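# Place blue-capped bottles upright on the tray

## Task

Move each bottle whose cap is blue onto the tray, leaving every other bottle off it; at the finish all bottles must be upright, the result must hold without the robot supporting anything, nothing the robot is in contact with may settle more than about a fingernail's thickness once released, and nothing may end up off the table.

## Robot and tools

Robot: two arms, left_arm and right_arm, each with a two-finger gripper. All poses use one shared scene frame: origin on the table surface midway between the arms, +z up, +x outward across the table, and left_arm sits on the +y side. The names left and right do not refer to image sides. Reported hand positions may be slightly wrong, especially far out.

Gripper geometry: fingers extend along the gripper's +z axis and close along its y axis. end_effector_position is the spot between the pads when shut. Closed fingertips sit about 19 mm past that point (6 mm when fully open), and closing pushes the tips roughly 13 mm farther from the arm, so keep clearance above the table.

The row (used by every moving call): exactly 18 plain numbers, one list covering both arms, even if one arm stays put. Order: left x, y, z, qw, qx, qy, qz, left gripper position, left gripper speed, then the same nine for the right arm. x, y, z are an absolute target position in metres in the scene frame; qw, qx, qy, qz an absolute target orientation (w first). Gripper position ranges -1 to 1: +1 fully open (85 mm), 0 about 41 mm, pads touch near -0.8, -1 closes until blocked (grip). Gripper speed ranges -1 to 1: about 20 mm/s at -1, 85 at 0, 150 at +1. A 0 in these slots is a real command, so to leave a gripper alone repeat its previous two values. To hold an arm still, resend its last reported pose before it began resting, and resend the same quaternion each time you want orientation kept (the reported one may have drifted). A target more than 0.6 m from the arm's last reported position along any gripper axis is refused.

execute_actions, argument actions (list of zero or one item), optional pictures (boolean). Empty list: just returns state. Item {rows, steps}: up to 15 rows, steps 1 to 15 (default 15), each step 1/30 s, last row repeated if rows run out. Item {steps} alone: waits up to 300 steps counted from the previous result, including your reply time. Per step the commanded pose is clipped to within 70 mm and 16 degrees of the measured one, so long moves need several calls; after the last step the arm only continues to its last clipped pose.

move, arguments target (one 18-number row, absolute poses as above) and optional speed in m/s, 0.002 to 0.5, default 0.25 (rotation up to twice that in rad/s). Both grippers travel straight lines finishing together, lasting 0.5 to 10 s; longer paths are cut off at 10 s. Gripper numbers apply at the start. No obstacle avoidance, including of the other arm; hands can lag, wander, or overshoot speed near full reach. Faster contact and targets placed deeper past a contact press harder. The result adds a move: line with an ending (done, off_target, moving, held, fault), active limits (paced = target clipped, held = steps blocked, after which the arm may jump fast), and each gripper's distance from its target.

wait, argument seconds (0 to 10): lets time pass without new commands.

zoom_image, arguments camera (cam_head_left, cam_head_right, cam_left_wrist, cam_right_wrist) and region [x0, y0, x1, y1] in image pixels, top-left origin, at most 504 by 504. Useful for checking cap colours.

finished_scene, argument scene: the current scene number.

Results: a state line per arm with position and wxyz quaternion; joint positions and torques (offset, noisy); position_measured_pct about 50 minus 50 times the finger position, 0 when open. Fingers stopping short of the request at under 90 means something is held or blocking; near 90 or above means pads closed on nothing or something tiny. Pose unreachable names an arm whose command the clearance check altered; HELD marks steps not sent. Hand target lines show where each arm is currently being driven. Fingers that stop keep their place until the position number changes by 0.01 or more, but re-close on their own if the object slips or is lost. For a soft grip, open, then close just narrower than the object. Full grip force is about 190 to 235 N per pad.

Cameras: all four are 504x504, calibration given with intrinsics and world-to-camera transforms; actual cameras may be off by a few degrees and millimetres.

Order of work: look, identify blue caps, approach each from above with the gripper open, lower, close, lift, carry over the tray, lower gently until standing, open, retreat upward. Then confirm all bottles upright and nothing held before finishing.

Avoid: dropping or tipping bottles, knocking anything off the table, hitting the table or objects hard, letting the arms collide or press on each other, and exceeding joint load limits (50.2 N m for the big joints, 31.6 for forearm roll and wrist joints; held weight counts), which freezes the arm for 10 s. Holding loads heats motors; a MOTOR HOT warning appears from 60 °C and at 75 °C the arm sags (OVER-TEMPERATURE FAULT). Brief external tugs on held parts or pushes on loose objects may occur. Finish with the robot not supporting anything.

Each tool is called after "Call:" by a JSON object that holds its "api" and its "payload", one argument or row to a line.

## Session

Call:
{"api": "execute_actions", "payload": {
  "actions": []
}}

Scene clock: 0.00 s of 6400.00 s.
left_arm: end_effector_position=(+0.5290, +0.2916, +0.3730) position_measured_pct=0.0 end_effector_quat_wxyz=(+0.726, -0.396, +0.526, +0.201) | right_arm: end_effector_position=(+0.1042, -0.1611, +0.1038) position_measured_pct=0.0 end_effector_quat_wxyz=(+0.134, +0.549, +0.821, -0.083)
Joint positions: left_arm=[ 1.116  0.809 -0.431  1.736 -1.35   1.525  4.406] | right_arm=[-1.789  0.477  0.578  2.202 -0.036  0.754 -0.763]
Joint velocities: left_arm=[-0.     0.     0.     0.     0.    -0.001  0.001] | right_arm=[-0. -0.  0. -0. -0.  0.  0.]
Joint torques (N m, as the joint torque sensors report them, + toward a larger angle): no reading
Motor temperatures (°C, as the motors report them): left_arm=[27 27 26 25 32 29 35] | right_arm=[24 28 25 27 37 36 37]
Hand target (left_arm): +0.529, +0.292, +0.373; +0.726, -0.396, +0.526, +0.201
Hand target (right_arm): +0.104, -0.161, +0.104; +0.134, +0.549, +0.821, -0.083
camera_calibration (this result's frames):
cam_left_wrist: T_world_to_cam=[[-0.694344, 0.61781, -0.369048, 0.326748], [-0.396331, 0.0997551, 0.912672, -0.114103], [0.600673, 0.779974, 0.175593, -0.459977], [0, 0, 0, 1]] pos_world=[0.457949, 0.168284, 0.305494]
cam_right_wrist: T_world_to_cam=[[0.902411, 0.428785, 0.0424062, -0.037953], [0.403556, -0.875576, 0.265537, -0.148132], [0.150988, -0.22251, -0.963168, 0.188617], [0, 0, 0, 1]] pos_world=[0.0655498, -0.0714579, 0.222614]

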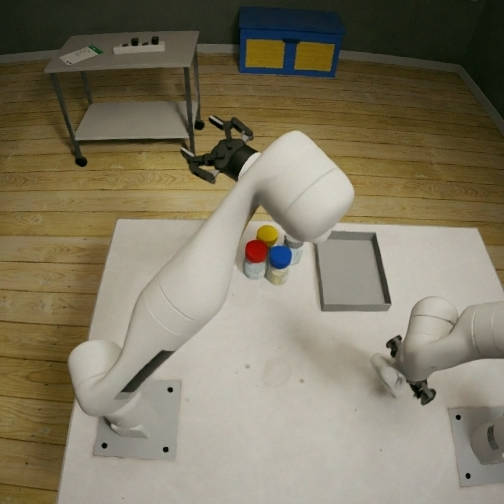

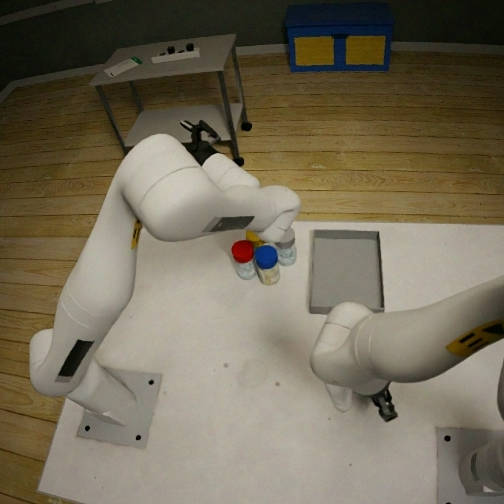

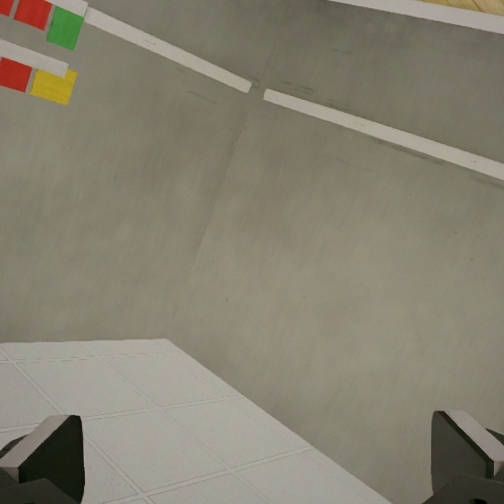

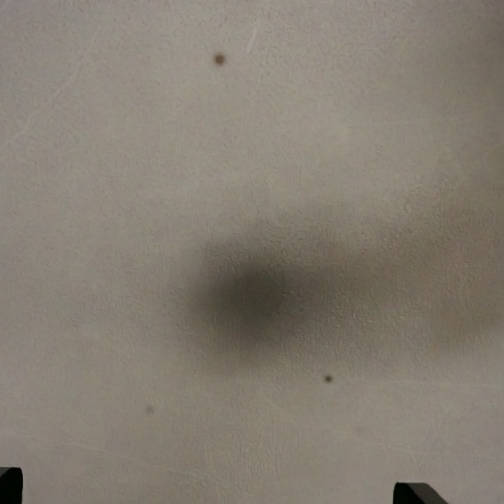

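Call:
{"api": "move", "payload": {
  "target": [0.40,0.10,0.33,0,1,0,0,1,0, 0.25,-0.5,0.25,0,0.409,0.912,0,1,0],
  "speed": 0.3
}}

Scene clock: 4.87 s of 6400.00 s.
left_arm: end_effector_position=(+0.3994, +0.1002, +0.3296) position_measured_pct=0.0 end_effector_quat_wxyz=(+0.000, +1.000, -0.001, +0.002) | right_arm: end_effector_position=(+0.2478, -0.5021, +0.2495) position_measured_pct=0.0 end_effector_quat_wxyz=(-0.000, +0.410, +0.912, -0.001)
Joint positions: left_arm=[ 0.877  0.417 -0.325  1.259  0.129  1.482  5.273] | right_arm=[-1.586 -0.31   1.579  1.984  0.338  1.178  0.636]
Joint velocities: left_arm=[ 0.002 -0.011 -0.     0.007  0.    -0.005  0.002] | right_arm=[-0.015 -0.006  0.004 -0.005 -0.     0.003  0.001]
Joint torques (N m, as the joint torque sensors report them, + toward a larger angle): left_arm=[  0.16 -17.42  -1.43  -8.53  -0.16  -0.29  -0.13] | right_arm=[ 0.03  6.34 -2.42 -7.87  0.13  0.35 -0.37]
Motor temperatures (°C, as the motors report them): left_arm=[27 28 26 25 32 29 35] | right_arm=[24 28 25 27 37 36 37]
Hand target (left_arm): +0.399, +0.100, +0.330; +0.001, +1.000, -0.001, +0.002
Hand target (right_arm): +0.248, -0.502, +0.250; -0.001, +0.410, +0.912, -0.001
Off the commanded pose (left_arm): 0.001 m, 0 deg.
Off the commanded pose (right_arm): 0.003 m, 0 deg.
move: done
camera_calibration (this result's frames):
cam_left_wrist: T_world_to_cam=[[0.00584015, -0.99985, -0.0163275, 0.105174], [-0.99935, -0.00641654, 0.0354749, 0.433882], [-0.0355743, 0.0161098, -0.999237, 0.492757], [0, 0, 0, 1]] pos_world=[0.450515, 0.100004, 0.478707]
cam_right_wrist: T_world_to_cam=[[0.722514, 0.690053, 0.0424449, 0.148228], [0.691351, -0.720903, -0.048291, -0.458677], [-0.00272468, 0.0642353, -0.997931, 0.422146], [0, 0, 0, 1]] pos_world=[0.211161, -0.460064, 0.392831]

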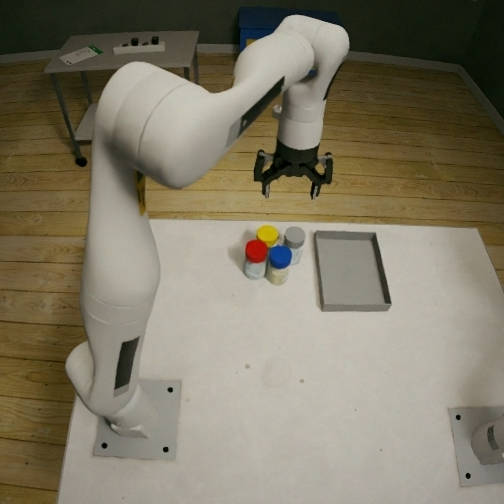

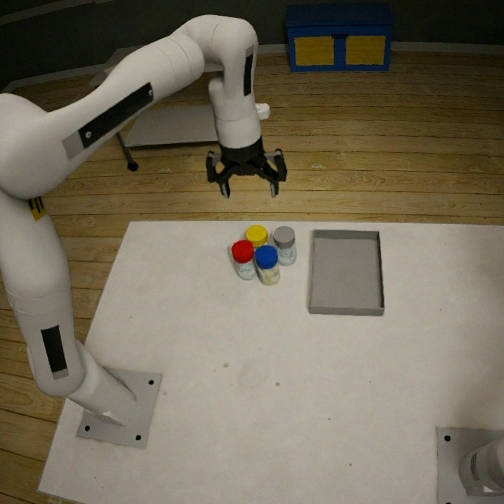

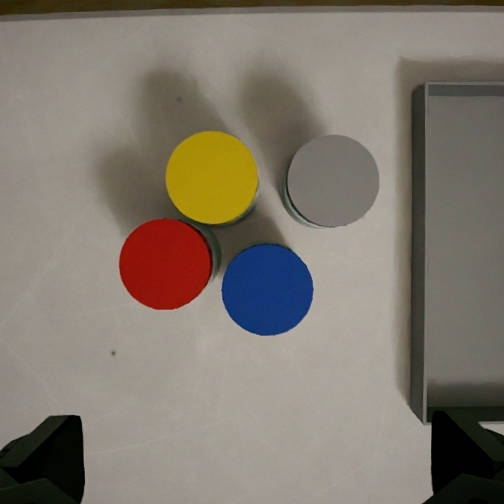

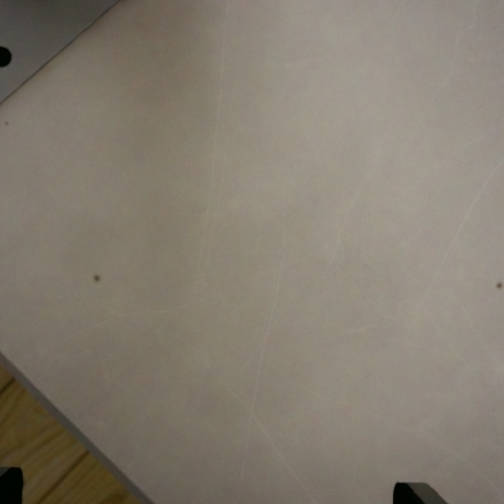

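Call:
{"api": "move", "payload": {
  "target": [0.416,0.092,0.15,0,0.972,0.233,0,1,0, 0.25,-0.5,0.25,0,0.409,0.912,0,1,0],
  "speed": 0.25
}}

Scene clock: 8.73 s of 6400.00 s.
left_arm: end_effector_position=(+0.4159, +0.0920, +0.1504) position_measured_pct=0.0 end_effector_quat_wxyz=(+0.000, +0.972, +0.233, +0.000) | right_arm: end_effector_position=(+0.2500, -0.5000, +0.2500) position_measured_pct=0.0 end_effector_quat_wxyz=(+0.000, +0.409, +0.912, -0.000)
Joint positions: left_arm=[ 0.912  0.616 -0.391  1.555  0.261  1.023  5.627] | right_arm=[-1.597 -0.311  1.583  1.98   0.338  1.179  0.632]
Joint velocities: left_arm=[ 0.     0.004  0.     0.001  0.    -0.001 -0.   ] | right_arm=[ 0. -0. -0. -0. -0. -0.  0.]
Joint torques (N m, as the joint torque sensors report them, + toward a larger angle): left_arm=[ -0.04 -19.83  -1.76  -7.86  -0.1   -0.21  -0.02] | right_arm=[-0.09  6.46 -2.57 -7.96  0.06  0.3  -0.32]
Motor temperatures (°C, as the motors report them): left_arm=[27 28 26 25 32 29 35] | right_arm=[24 28 25 27 37 36 37]
Hand target (left_arm): +0.416, +0.092, +0.150; -0.000, +0.972, +0.233, +0.000
Hand target (right_arm): +0.250, -0.500, +0.250; +0.000, +0.409, +0.912, -0.000
Off the commanded pose (left_arm): 0.000 m, 0 deg.
Off the commanded pose (right_arm): 0.000 m, 0 deg.
move: done
camera_calibration (this result's frames):
cam_left_wrist: T_world_to_cam=[[0.46083, -0.887326, -0.0169547, -0.105561], [-0.886489, -0.461133, 0.0386429, 0.451085], [-0.0421073, -0.00277763, -0.999109, 0.318773], [0, 0, 0, 1]] pos_world=[0.46195, 0.115229, 0.299268]
cam_right_wrist: T_world_to_cam=[[0.720641, 0.691846, 0.045006, 0.145924], [0.693307, -0.71901, -0.0484797, -0.458207], [-0.00118068, 0.0661394, -0.99781, 0.423011], [0, 0, 0, 1]] pos_world=[0.213019, -0.45839, 0.393303]

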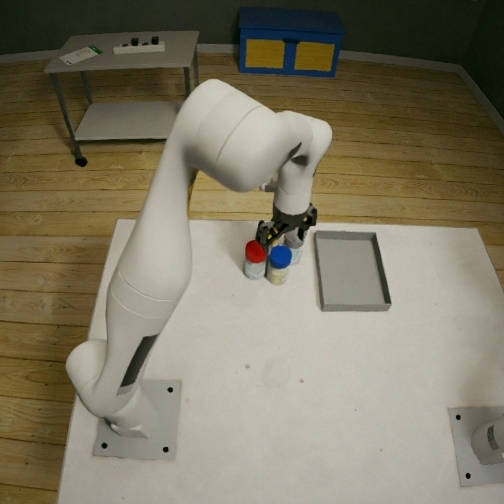

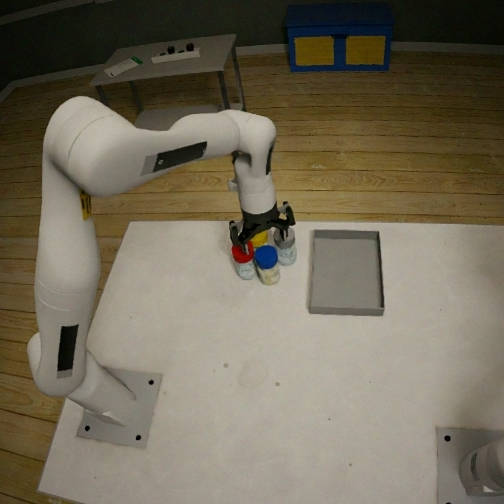

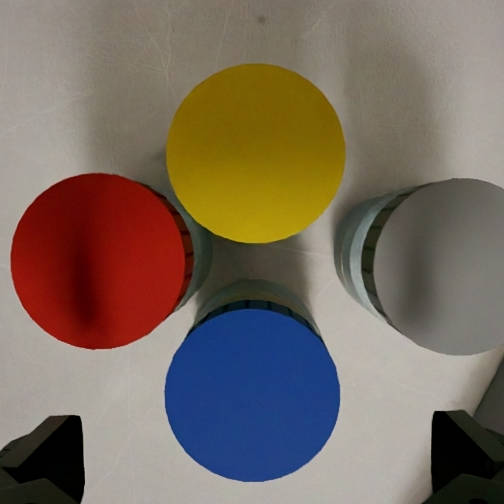

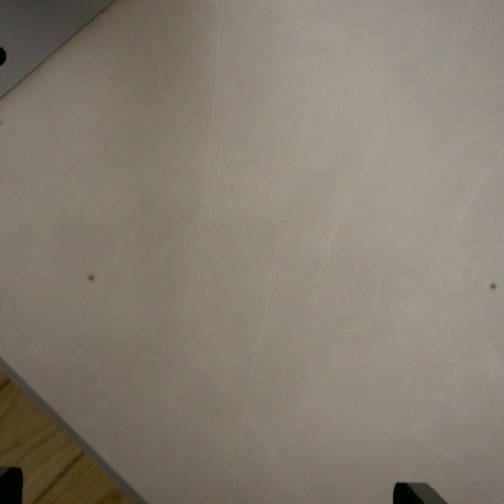

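Call:
{"api": "move", "payload": {
  "target": [0.4153,0.0934,0.075,0,0.972,0.233,0,1,0, 0.25,-0.5,0.25,0,0.409,0.912,0,1,0],
  "speed": 0.1
}}

Call:
{"api": "move", "payload": {
  "target": [0.4153,0.0934,0.075,0,0.972,0.233,0,-1,0, 0.25,-0.5,0.25,0,0.409,0.912,0,1,0]
}}

Call:
{"api": "move", "payload": {
  "target": [0.4153,0.0934,0.2,0,0.972,0.233,0,-1,0, 0.25,-0.5,0.25,0,0.409,0.912,0,1,0],
  "speed": 0.15
}}

Call:
{"api": "move", "payload": {
  "target": [0.42,-0.10,0.2,0,1,0,0,-1,0, 0.25,-0.5,0.25,0,0.409,0.912,0,1,0],
  "speed": 0.2
}}

Call:
{"api": "move", "payload": {
  "target": [0.42,-0.10,0.095,0,1,0,0,-1,0, 0.25,-0.5,0.25,0,0.409,0.912,0,1,0],
  "speed": 0.12
}}

Scene clock: 11.00 s of 6400.00 s.
left_arm: end_effector_position=(+0.4153, +0.0933, +0.0753) position_measured_pct=0.0 end_effector_quat_wxyz=(+0.000, +0.972, +0.233, +0.000) | right_arm: end_effector_position=(+0.2500, -0.5000, +0.2500) position_measured_pct=0.0 end_effector_quat_wxyz=(+0.000, +0.409, +0.912, +0.000)
Joint positions: left_arm=[ 0.889  0.723 -0.357  1.64   0.317  0.836  5.579] | right_arm=[-1.597 -0.311  1.583  1.98   0.338  1.179  0.632]
Joint velocities: left_arm=[-0.001  0.003  0.    -0.001  0.001 -0.001 -0.   ] | right_arm=[-0.     0.001  0.     0.002  0.     0.    -0.   ]
Joint torques (N m, as the joint torque sensors report them, + toward a larger angle): left_arm=[  0.1  -20.68  -2.18  -6.46   0.2   -0.14  -0.11] | right_arm=[-0.03  6.46 -2.53 -7.94  0.1   0.3  -0.44]
Motor temperatures (°C, as the motors report them): left_arm=[27 28 26 25 32 29 35] | right_arm=[24 28 25 27 37 36 37]
Hand target (left_arm): +0.415, +0.093, +0.075; -0.000, +0.972, +0.233, +0.000
Hand target (right_arm): +0.250, -0.500, +0.250; +0.000, +0.409, +0.912, +0.000
Off the commanded pose (left_arm): 0.000 m, 0 deg.
Off the commanded pose (right_arm): 0.000 m, 0 deg.
move: done
camera_calibration (this result's frames):
cam_left_wrist: T_world_to_cam=[[0.460566, -0.887462, -0.0170333, -0.105235], [-0.88663, -0.460873, 0.0385126, 0.454107], [-0.0420286, -0.00263533, -0.999113, 0.243692], [0, 0, 0, 1]] pos_world=[0.461334, 0.116535, 0.224195]
cam_right_wrist: T_world_to_cam=[[0.720628, 0.691859, 0.0450115, 0.14593], [0.693321, -0.718995, -0.0484943, -0.458182], [-0.0011882, 0.0661538, -0.997809, 0.423021], [0, 0, 0, 1]] pos_world=[0.213008, -0.458378, 0.393307]

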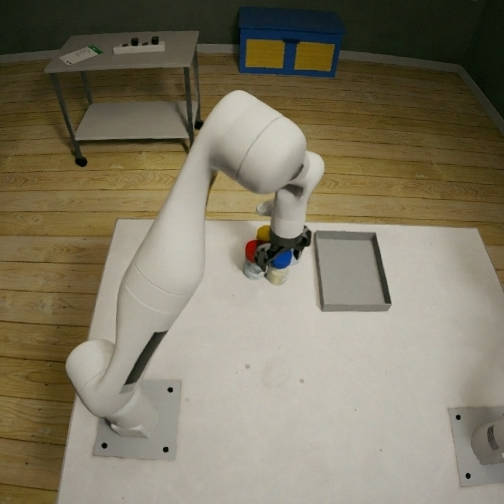

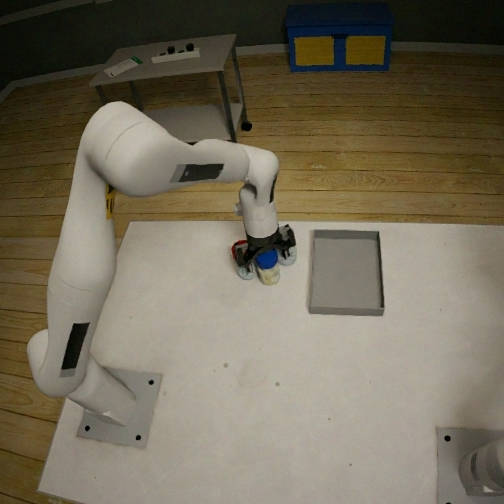

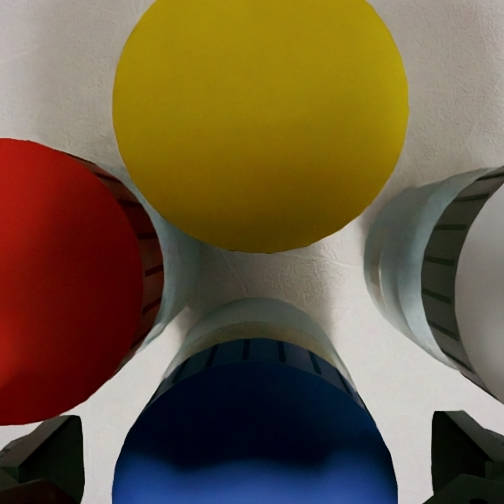

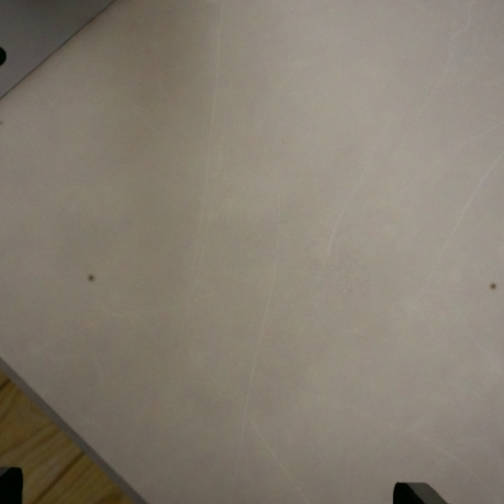

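Scene clock: 11.73 s of 6400.00 s.
left_arm: end_effector_position=(+0.4159, +0.0930, +0.0761) position_measured_pct=38.9 end_effector_quat_wxyz=(+0.001, +0.972, +0.233, +0.001) | right_arm: end_effector_position=(+0.2500, -0.5000, +0.2500) position_measured_pct=0.0 end_effector_quat_wxyz=(+0.000, +0.409, +0.912, +0.000)
Joint positions: left_arm=[ 0.889  0.722 -0.357  1.639  0.317  0.836  5.578] | right_arm=[-1.597 -0.311  1.583  1.98   0.338  1.179  0.632]
Joint velocities: left_arm=[ 0.     0.    -0.    -0.     0.001  0.    -0.   ] | right_arm=[ 0.001  0.    -0.     0.001  0.     0.    -0.   ]
Joint torques (N m, as the joint torque sensors report them, + toward a larger angle): left_arm=[  0.03 -18.95  -1.68  -5.67   0.34  -0.08  -0.03] | right_arm=[ 0.03  6.41 -2.68 -7.97  0.07  0.29 -0.37]
Motor temperatures (°C, as the motors report them): left_arm=[27 28 26 25 32 29 35] | right_arm=[24 28 25 27 37 36 37]
Hand target (left_arm): +0.415, +0.093, +0.075; -0.000, +0.972, +0.233, -0.000
Hand target (right_arm): +0.250, -0.500, +0.250; -0.000, +0.409, +0.912, +0.000
Off the commanded pose (left_arm): 0.001 m, 0 deg.
Off the commanded pose (right_arm): 0.000 m, 0 deg.
move: done
camera_calibration (this result's frames):
cam_left_wrist: T_world_to_cam=[[0.460707, -0.887425, -0.0150223, -0.106011], [-0.886626, -0.460934, 0.0378831, 0.45455], [-0.0405427, -0.00413393, -0.999169, 0.244047], [0, 0, 0, 1]] pos_world=[0.461751, 0.116449, 0.225032]
cam_right_wrist: T_world_to_cam=[[0.720628, 0.691859, 0.0450112, 0.14593], [0.693321, -0.718996, -0.048494, -0.458182], [-0.00118813, 0.0661534, -0.997809, 0.423021], [0, 0, 0, 1]] pos_world=[0.213008, -0.458378, 0.393307]

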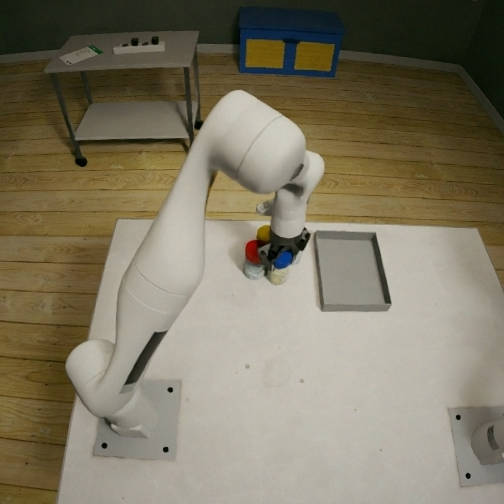

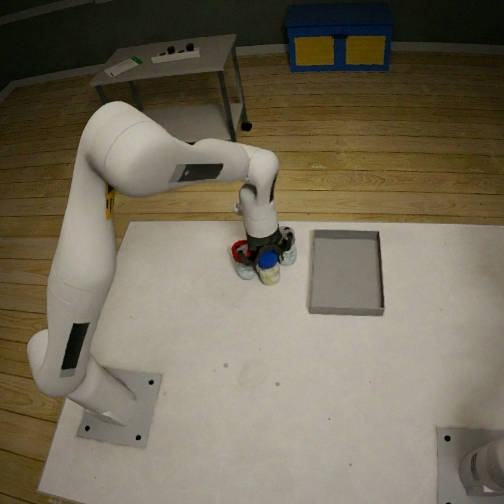

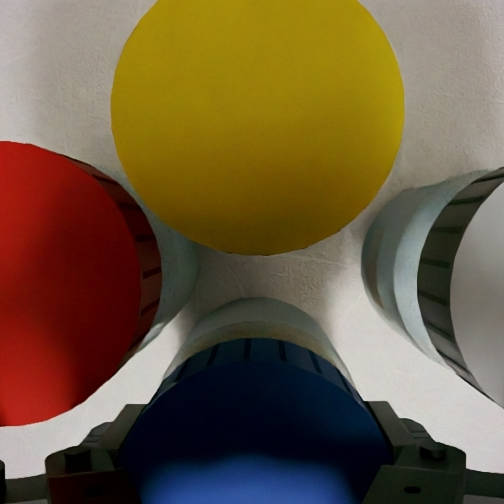

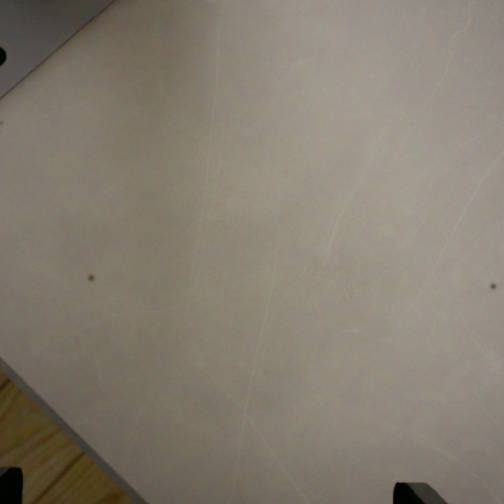

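Scene clock: 12.97 s of 6400.00 s.
left_arm: end_effector_position=(+0.4153, +0.0934, +0.1997) position_measured_pct=38.9 end_effector_quat_wxyz=(+0.000, +0.972, +0.233, -0.000) | right_arm: end_effector_position=(+0.2500, -0.5000, +0.2500) position_measured_pct=0.0 end_effector_quat_wxyz=(+0.000, +0.409, +0.912, +0.000)
Joint positions: left_arm=[ 0.918  0.556 -0.406  1.484  0.23   1.15   5.651] | right_arm=[-1.597 -0.311  1.583  1.98   0.338  1.179  0.632]
Joint velocities: left_arm=[ 0.    -0.002 -0.    -0.003 -0.001  0.001  0.   ] | right_arm=[-0.    -0.     0.     0.002  0.     0.     0.   ]
Joint torques (N m, as the joint torque sensors report them, + toward a larger angle): left_arm=[  0.08 -20.72  -1.82  -8.75  -0.01   0.06  -0.06] | right_arm=[ 0.06  6.43 -2.6  -8.02  0.13  0.33 -0.37]
Motor temperatures (°C, as the motors report them): left_arm=[27 28 26 25 32 29 35] | right_arm=[24 28 25 27 37 36 37]
Hand target (left_arm): +0.415, +0.093, +0.200; +0.000, +0.972, +0.233, -0.000
Hand target (right_arm): +0.250, -0.500, +0.250; -0.000, +0.409, +0.912, +0.000
Off the commanded pose (left_arm): 0.000 m, 0 deg.
Off the commanded pose (right_arm): 0.000 m, 0 deg.
move: done
camera_calibration (this result's frames):
cam_left_wrist: T_world_to_cam=[[0.46067, -0.887403, -0.0172667, -0.103054], [-0.886553, -0.460986, 0.0389353, 0.449307], [-0.042511, -0.00262854, -0.999093, 0.368175], [0, 0, 0, 1]] pos_world=[0.46146, 0.116641, 0.348568]
cam_right_wrist: T_world_to_cam=[[0.720628, 0.691859, 0.0450111, 0.14593], [0.693321, -0.718996, -0.0484939, -0.458182], [-0.00118811, 0.0661532, -0.997809, 0.423021], [0, 0, 0, 1]] pos_world=[0.213008, -0.458378, 0.393307]

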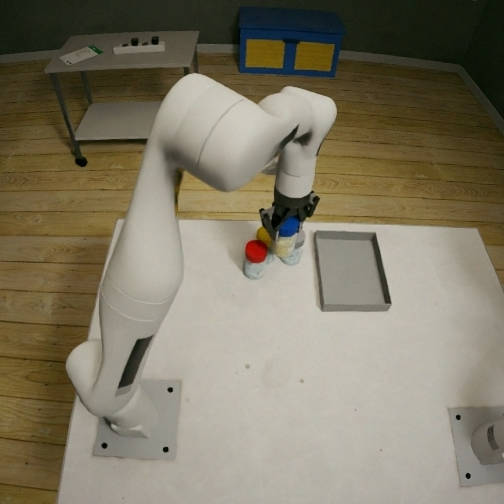

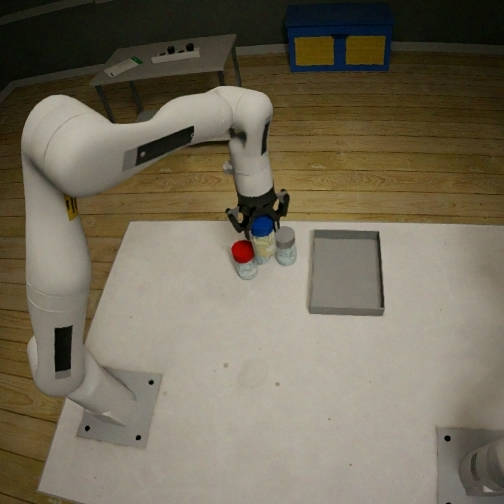

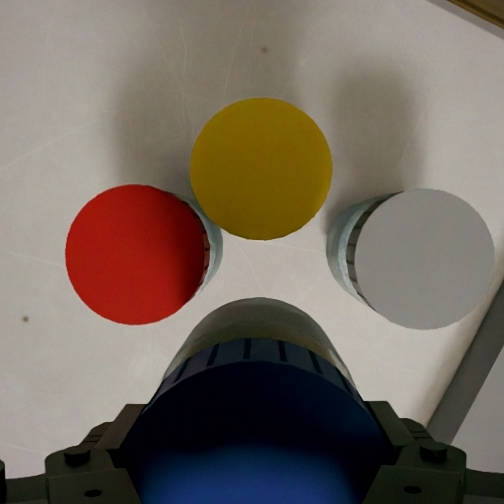

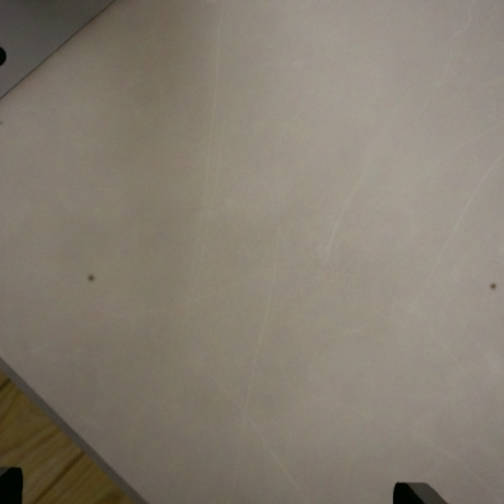

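Scene clock: 14.63 s of 6400.00 s.
left_arm: end_effector_position=(+0.4197, -0.1002, +0.2010) position_measured_pct=38.9 end_effector_quat_wxyz=(+0.001, +1.000, -0.000, +0.000) | right_arm: end_effector_position=(+0.2500, -0.5000, +0.2500) position_measured_pct=0.0 end_effector_quat_wxyz=(+0.000, +0.409, +0.912, +0.000)
Joint positions: left_arm=[ 0.989  0.902 -0.248  0.784  0.195  1.471  5.521] | right_arm=[-1.597 -0.311  1.583  1.98   0.338  1.179  0.632]
Joint velocities: left_arm=[-0.003  0.016  0.    -0.016 -0.001  0.011  0.001] | right_arm=[-0.     0.    -0.    -0.002  0.    -0.    -0.   ]
Joint torques (N m, as the joint torque sensors report them, + toward a larger angle): left_arm=[  0.17 -28.63  -0.94  -9.69   0.08   0.18   0.02] | right_arm=[ 0.    6.42 -2.67 -7.91 -0.02  0.26 -0.35]
Motor temperatures (°C, as the motors report them): left_arm=[27 28 26 25 32 29 35] | right_arm=[24 28 25 27 37 36 37]
Hand target (left_arm): +0.420, -0.100, +0.200; -0.000, +1.000, +0.000, +0.000
Hand target (right_arm): +0.250, -0.500, +0.250; -0.000, +0.409, +0.912, +0.000
Off the commanded pose (left_arm): 0.001 m, 0 deg.
Off the commanded pose (right_arm): 0.000 m, 0 deg.
move: done
camera_calibration (this result's frames):
cam_left_wrist: T_world_to_cam=[[0.00816119, -0.999836, -0.0161853, -0.0984077], [-0.999246, -0.00876858, 0.0378186, 0.456659], [-0.0379543, 0.0158644, -0.999154, 0.369156], [0, 0, 0, 1]] pos_world=[0.471129, -0.100244, 0.34998]
cam_right_wrist: T_world_to_cam=[[0.720628, 0.691859, 0.0450114, 0.14593], [0.693321, -0.718996, -0.048494, -0.458182], [-0.00118802, 0.0661535, -0.997809, 0.423021], [0, 0, 0, 1]] pos_world=[0.213008, -0.458378, 0.393307]

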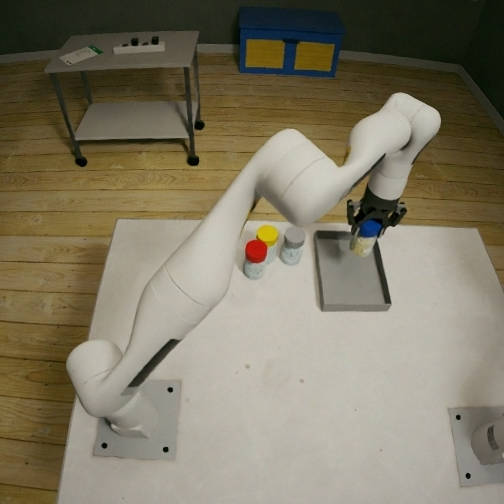

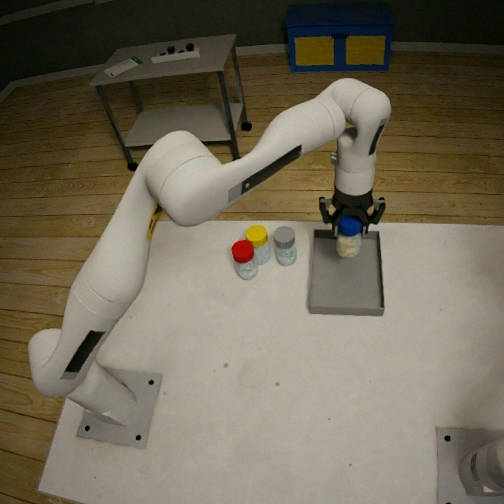

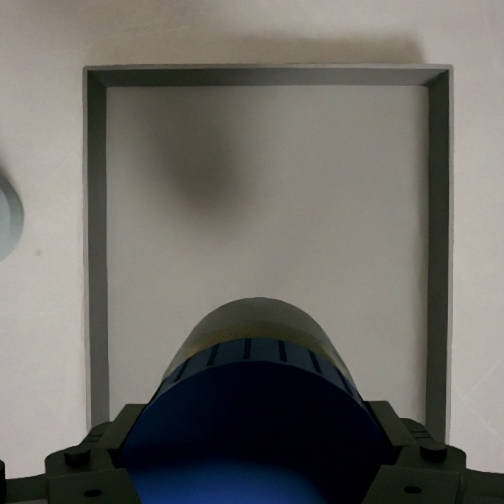

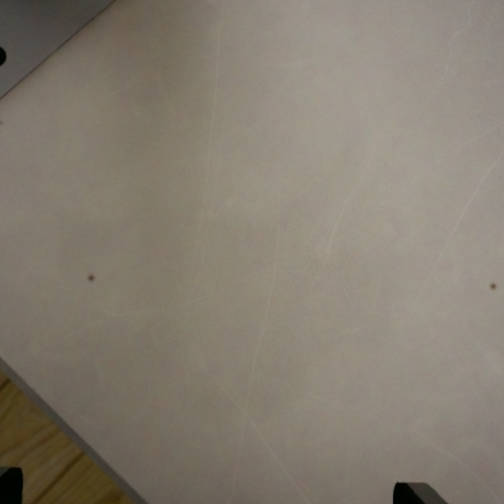

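Scene clock: 15.87 s of 6400.00 s.
left_arm: end_effector_position=(+0.4200, -0.1000, +0.0952) position_measured_pct=38.9 end_effector_quat_wxyz=(-0.000, +1.000, +0.000, +0.000) | right_arm: end_effector_position=(+0.2500, -0.5000, +0.2500) position_measured_pct=0.0 end_effector_quat_wxyz=(+0.000, +0.409, +0.912, +0.000)
Joint positions: left_arm=[ 1.     0.983 -0.244  0.963  0.216  1.217  5.495] | right_arm=[-1.597 -0.311  1.583  1.98   0.338  1.179  0.632]
Joint velocities: left_arm=[-0.     0.002  0.     0.001  0.    -0.001 -0.001] | right_arm=[ 0.     0.001 -0.001 -0.001 -0.    -0.     0.   ]
Joint torques (N m, as the joint torque sensors report them, + toward a larger angle): left_arm=[  0.14 -28.28  -1.09  -9.13   0.07   0.21   0.08] | right_arm=[-0.06  6.43 -2.62 -7.94  0.    0.31 -0.36]
Motor temperatures (°C, as the motors report them): left_arm=[27 28 26 25 32 29 35] | right_arm=[24 28 25 27 37 36 37]
Hand target (left_arm): +0.420, -0.100, +0.095; -0.000, +1.000, -0.000, +0.000
Hand target (right_arm): +0.250, -0.500, +0.250; -0.000, +0.409, +0.912, +0.000
Off the commanded pose (left_arm): 0.000 m, 0 deg.
Off the commanded pose (right_arm): 0.000 m, 0 deg.
move: done
camera_calibration (this result's frames):
cam_left_wrist: T_world_to_cam=[[0.00826899, -0.999817, -0.0172454, -0.0998476], [-0.999214, -0.00893038, 0.0386344, 0.460867], [-0.0387813, 0.0169124, -0.999105, 0.263819], [0, 0, 0, 1]] pos_world=[0.471562, -0.100175, 0.244056]
cam_right_wrist: T_world_to_cam=[[0.720628, 0.691859, 0.0450112, 0.14593], [0.693321, -0.718996, -0.0484941, -0.458182], [-0.00118823, 0.0661534, -0.997809, 0.423021], [0, 0, 0, 1]] pos_world=[0.213008, -0.458378, 0.393307]

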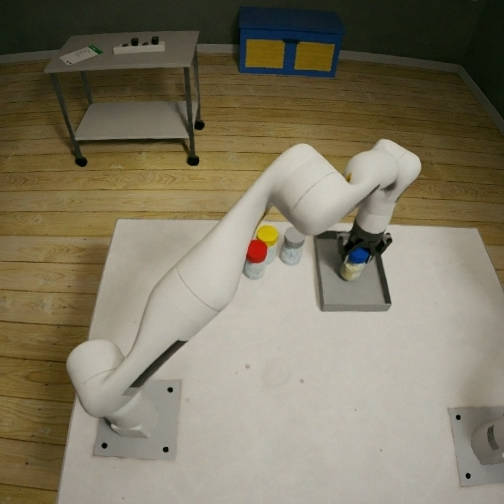

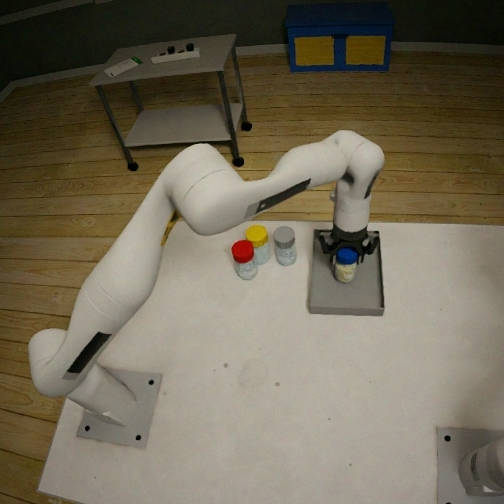

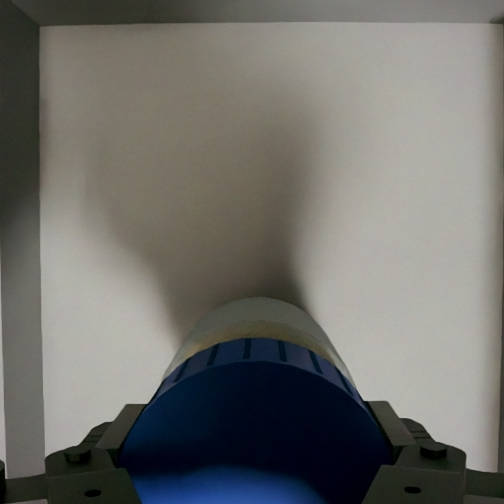

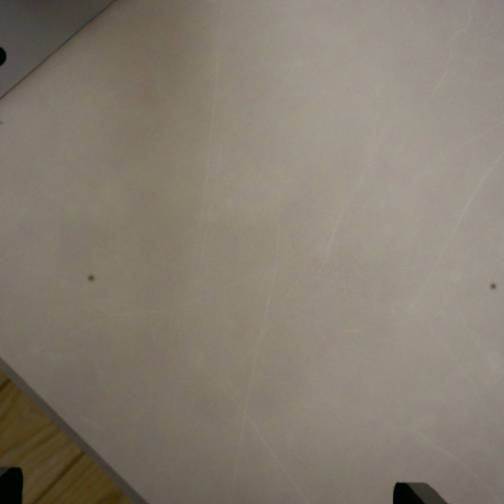

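Call:
{"api": "move", "payload": {
  "target": [0.42,-0.10,0.081,0,1,0,0,-1,0, 0.25,-0.5,0.25,0,0.409,0.912,0,1,0],
  "speed": 0.03
}}

Call:
{"api": "move", "payload": {
  "target": [0.42,-0.10,0.081,0,1,0,0,1,0, 0.25,-0.5,0.25,0,0.409,0.912,0,1,0]
}}

Call:
{"api": "move", "payload": {
  "target": [0.42,-0.10,0.2,0,1,0,0,1,0, 0.25,-0.5,0.25,0,0.409,0.912,0,1,0],
  "speed": 0.15
}}

Scene clock: 17.47 s of 6400.00 s.
left_arm: end_effector_position=(+0.4200, -0.1000, +0.0811) position_measured_pct=38.9 end_effector_quat_wxyz=(+0.000, +1.000, +0.000, +0.000) | right_arm: end_effector_position=(+0.2500, -0.5000, +0.2500) position_measured_pct=0.0 end_effector_quat_wxyz=(+0.000, +0.409, +0.912, +0.000)
Joint positions: left_arm=[ 1.001  0.999 -0.242  0.977  0.219  1.187  5.492] | right_arm=[-1.597 -0.311  1.583  1.98   0.338  1.179  0.632]
Joint velocities: left_arm=[ 0.     0.001  0.     0.001  0.001 -0.001  0.   ] | right_arm=[ 0.002 -0.001 -0.001 -0.001 -0.     0.     0.   ]
Joint torques (N m, as the joint torque sensors report them, + toward a larger angle): left_arm=[  0.51 -27.98  -1.39  -9.18   0.13   0.08  -0.04] | right_arm=[-0.06  6.5  -2.73 -8.    0.04  0.33 -0.3 ]
Motor temperatures (°C, as the motors report them): left_arm=[27 28 26 25 32 29 35] | right_arm=[24 28 25 27 37 36 37]
Hand target (left_arm): +0.420, -0.100, +0.081; -0.000, +1.000, -0.000, +0.000
Hand target (right_arm): +0.250, -0.500, +0.250; -0.000, +0.409, +0.912, +0.000
Off the commanded pose (left_arm): 0.000 m, 0 deg.
Off the commanded pose (right_arm): 0.000 m, 0 deg.
move: done
camera_calibration (this result's frames):
cam_left_wrist: T_world_to_cam=[[0.00826797, -0.999818, -0.0172171, -0.100127], [-0.999211, -0.00892926, 0.0386932, 0.46143], [-0.0388399, 0.0168836, -0.999103, 0.24978], [0, 0, 0, 1]] pos_world=[0.471595, -0.100205, 0.229978]
cam_right_wrist: T_world_to_cam=[[0.720628, 0.691859, 0.0450114, 0.14593], [0.693321, -0.718996, -0.0484941, -0.458182], [-0.0011881, 0.0661535, -0.997809, 0.423021], [0, 0, 0, 1]] pos_world=[0.213008, -0.458378, 0.393307]

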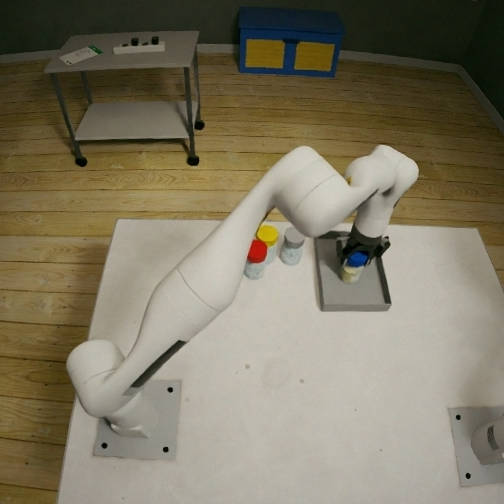

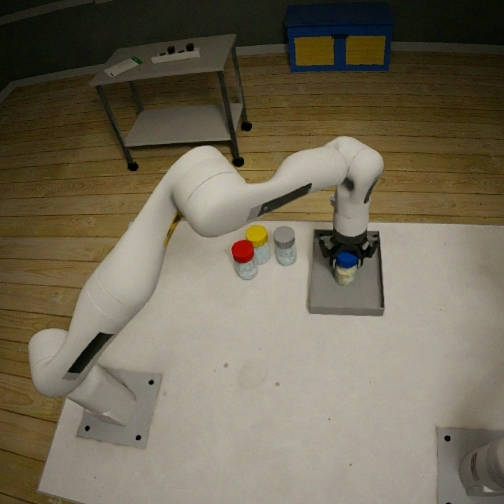

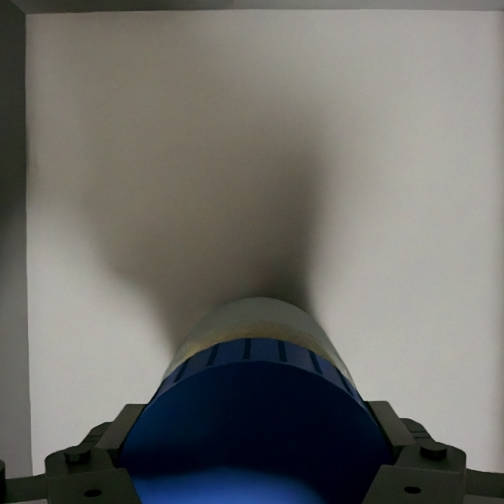

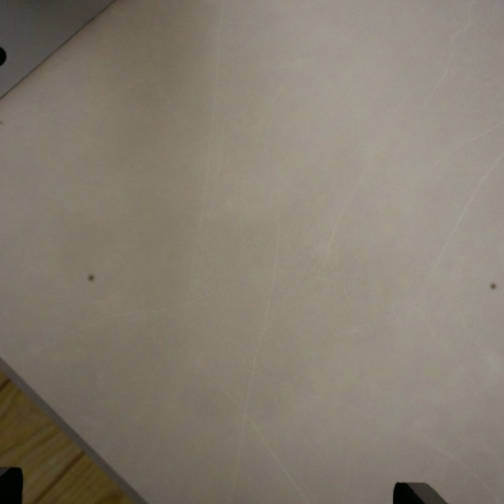

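Scene clock: 18.27 s of 6400.00 s.
left_arm: end_effector_position=(+0.4200, -0.1000, +0.0810) position_measured_pct=0.0 end_effector_quat_wxyz=(+0.000, +1.000, -0.000, +0.000) | right_arm: end_effector_position=(+0.2500, -0.5000, +0.2500) position_measured_pct=0.0 end_effector_quat_wxyz=(+0.000, +0.409, +0.912, +0.000)
Joint positions: left_arm=[ 1.001  0.999 -0.242  0.978  0.219  1.187  5.492] | right_arm=[-1.597 -0.311  1.583  1.98   0.338  1.179  0.632]
Joint velocities: left_arm=[ 0.    -0.    -0.    -0.     0.    -0.     0.001] | right_arm=[ 0.     0.    -0.001 -0.    -0.     0.    -0.   ]
Joint torques (N m, as the joint torque sensors report them, + toward a larger angle): left_arm=[  0.22 -26.88  -1.3   -8.44   0.1    0.04  -0.28] | right_arm=[ 0.    6.44 -2.63 -7.95  0.06  0.27 -0.35]
Motor temperatures (°C, as the motors report them): left_arm=[27 28 26 25 32 29 35] | right_arm=[24 28 25 27 37 36 37]
Hand target (left_arm): +0.420, -0.100, +0.081; -0.000, +1.000, +0.000, +0.000
Hand target (right_arm): +0.250, -0.500, +0.250; -0.000, +0.409, +0.912, +0.000
Off the commanded pose (left_arm): 0.000 m, 0 deg.
Off the commanded pose (right_arm): 0.000 m, 0 deg.
move: done
camera_calibration (this result's frames):
cam_left_wrist: T_world_to_cam=[[0.00826321, -0.999818, -0.0172206, -0.100128], [-0.999211, -0.00892473, 0.0386986, 0.461436], [-0.0388452, 0.0168873, -0.999103, 0.249703], [0, 0, 0, 1]] pos_world=[0.471599, -0.100209, 0.229897]
cam_right_wrist: T_world_to_cam=[[0.720628, 0.691859, 0.0450116, 0.14593], [0.693321, -0.718996, -0.0484942, -0.458182], [-0.00118799, 0.0661537, -0.997809, 0.423021], [0, 0, 0, 1]] pos_world=[0.213008, -0.458378, 0.393307]

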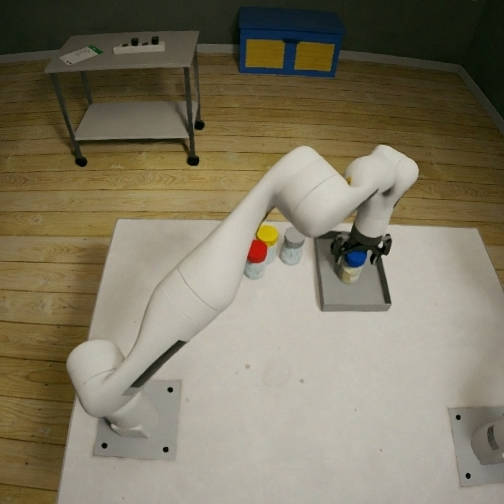

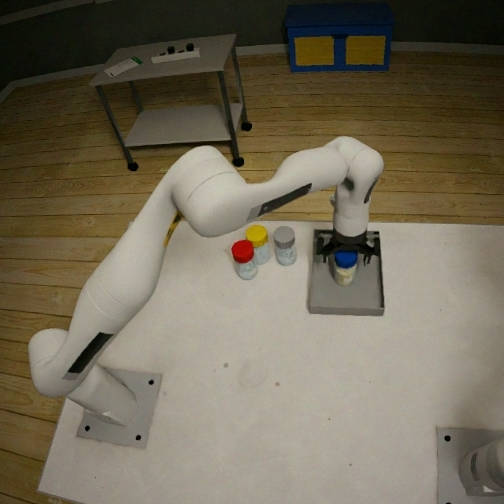

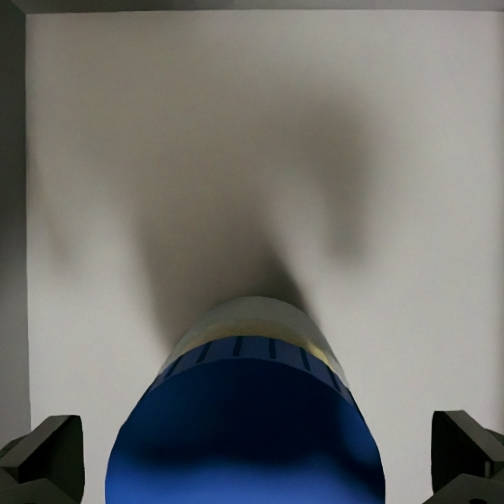

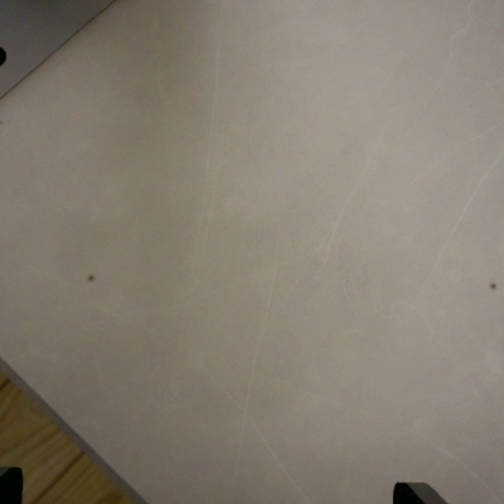

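Scene clock: 19.47 s of 6400.00 s.
left_arm: end_effector_position=(+0.4200, -0.1001, +0.2000) position_measured_pct=0.0 end_effector_quat_wxyz=(+0.000, +1.000, -0.000, +0.000) | right_arm: end_effector_position=(+0.2500, -0.5000, +0.2500) position_measured_pct=0.0 end_effector_quat_wxyz=(+0.000, +0.409, +0.912, +0.000)
Joint positions: left_arm=[ 0.988  0.904 -0.248  0.783  0.195  1.471  5.521] | right_arm=[-1.597 -0.311  1.583  1.98   0.338  1.179  0.632]
Joint velocities: left_arm=[-0.001  0.002 -0.    -0.004 -0.     0.003 -0.   ] | right_arm=[ 0.001  0.     0.001  0.     0.    -0.    -0.   ]
Joint torques (N m, as the joint torque sensors report them, + toward a larger angle): left_arm=[  0.71 -26.59  -0.94  -8.66   0.1   -0.02   0.29] | right_arm=[-0.02  6.47 -2.66 -7.95  0.08  0.31 -0.37]
Motor temperatures (°C, as the motors report them): left_arm=[27 28 26 25 32 29 35] | right_arm=[24 28 25 27 37 36 37]
Hand target (left_arm): +0.420, -0.100, +0.200; +0.000, +1.000, +0.000, -0.000
Hand target (right_arm): +0.250, -0.500, +0.250; -0.000, +0.409, +0.912, +0.000
Off the commanded pose (left_arm): 0.000 m, 0 deg.
Off the commanded pose (right_arm): 0.000 m, 0 deg.
move: done
camera_calibration (this result's frames):
cam_left_wrist: T_world_to_cam=[[0.00818193, -0.999822, -0.0169803, -0.0981608], [-0.999214, -0.00883337, 0.0386506, 0.456823], [-0.0387937, 0.0166507, -0.999109, 0.368558], [0, 0, 0, 1]] pos_world=[0.471565, -0.100245, 0.348906]
cam_right_wrist: T_world_to_cam=[[0.720628, 0.691859, 0.0450112, 0.14593], [0.693321, -0.718996, -0.048494, -0.458182], [-0.00118818, 0.0661534, -0.997809, 0.423021], [0, 0, 0, 1]] pos_world=[0.213008, -0.458378, 0.393307]

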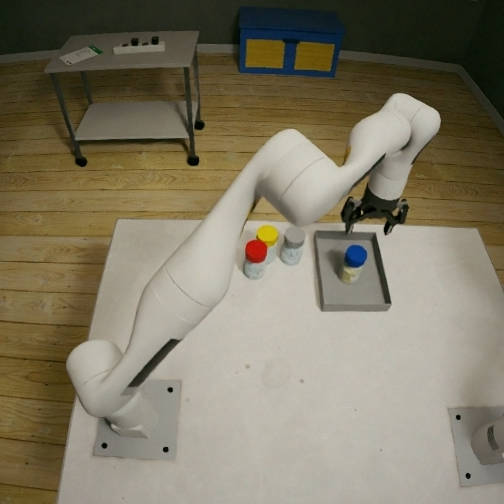

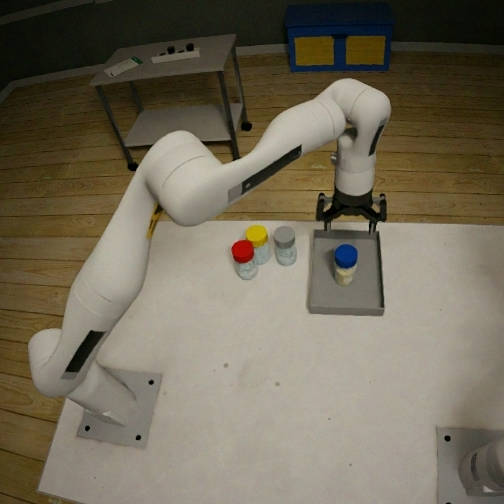

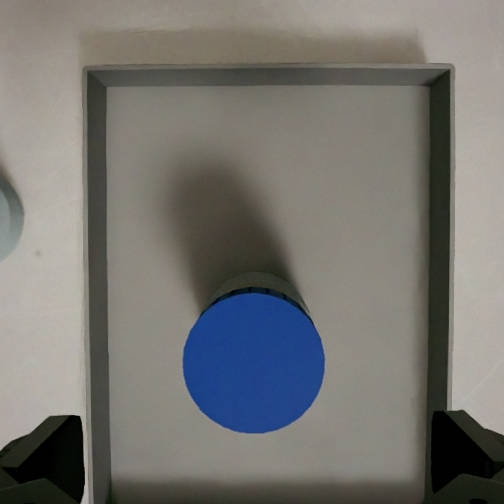

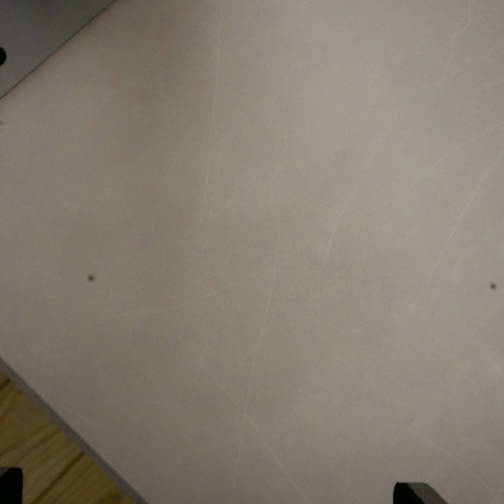

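Call:
{"api": "finished_scene", "payload": {
  "scene": 2
}}

The scene is finished: the task was done.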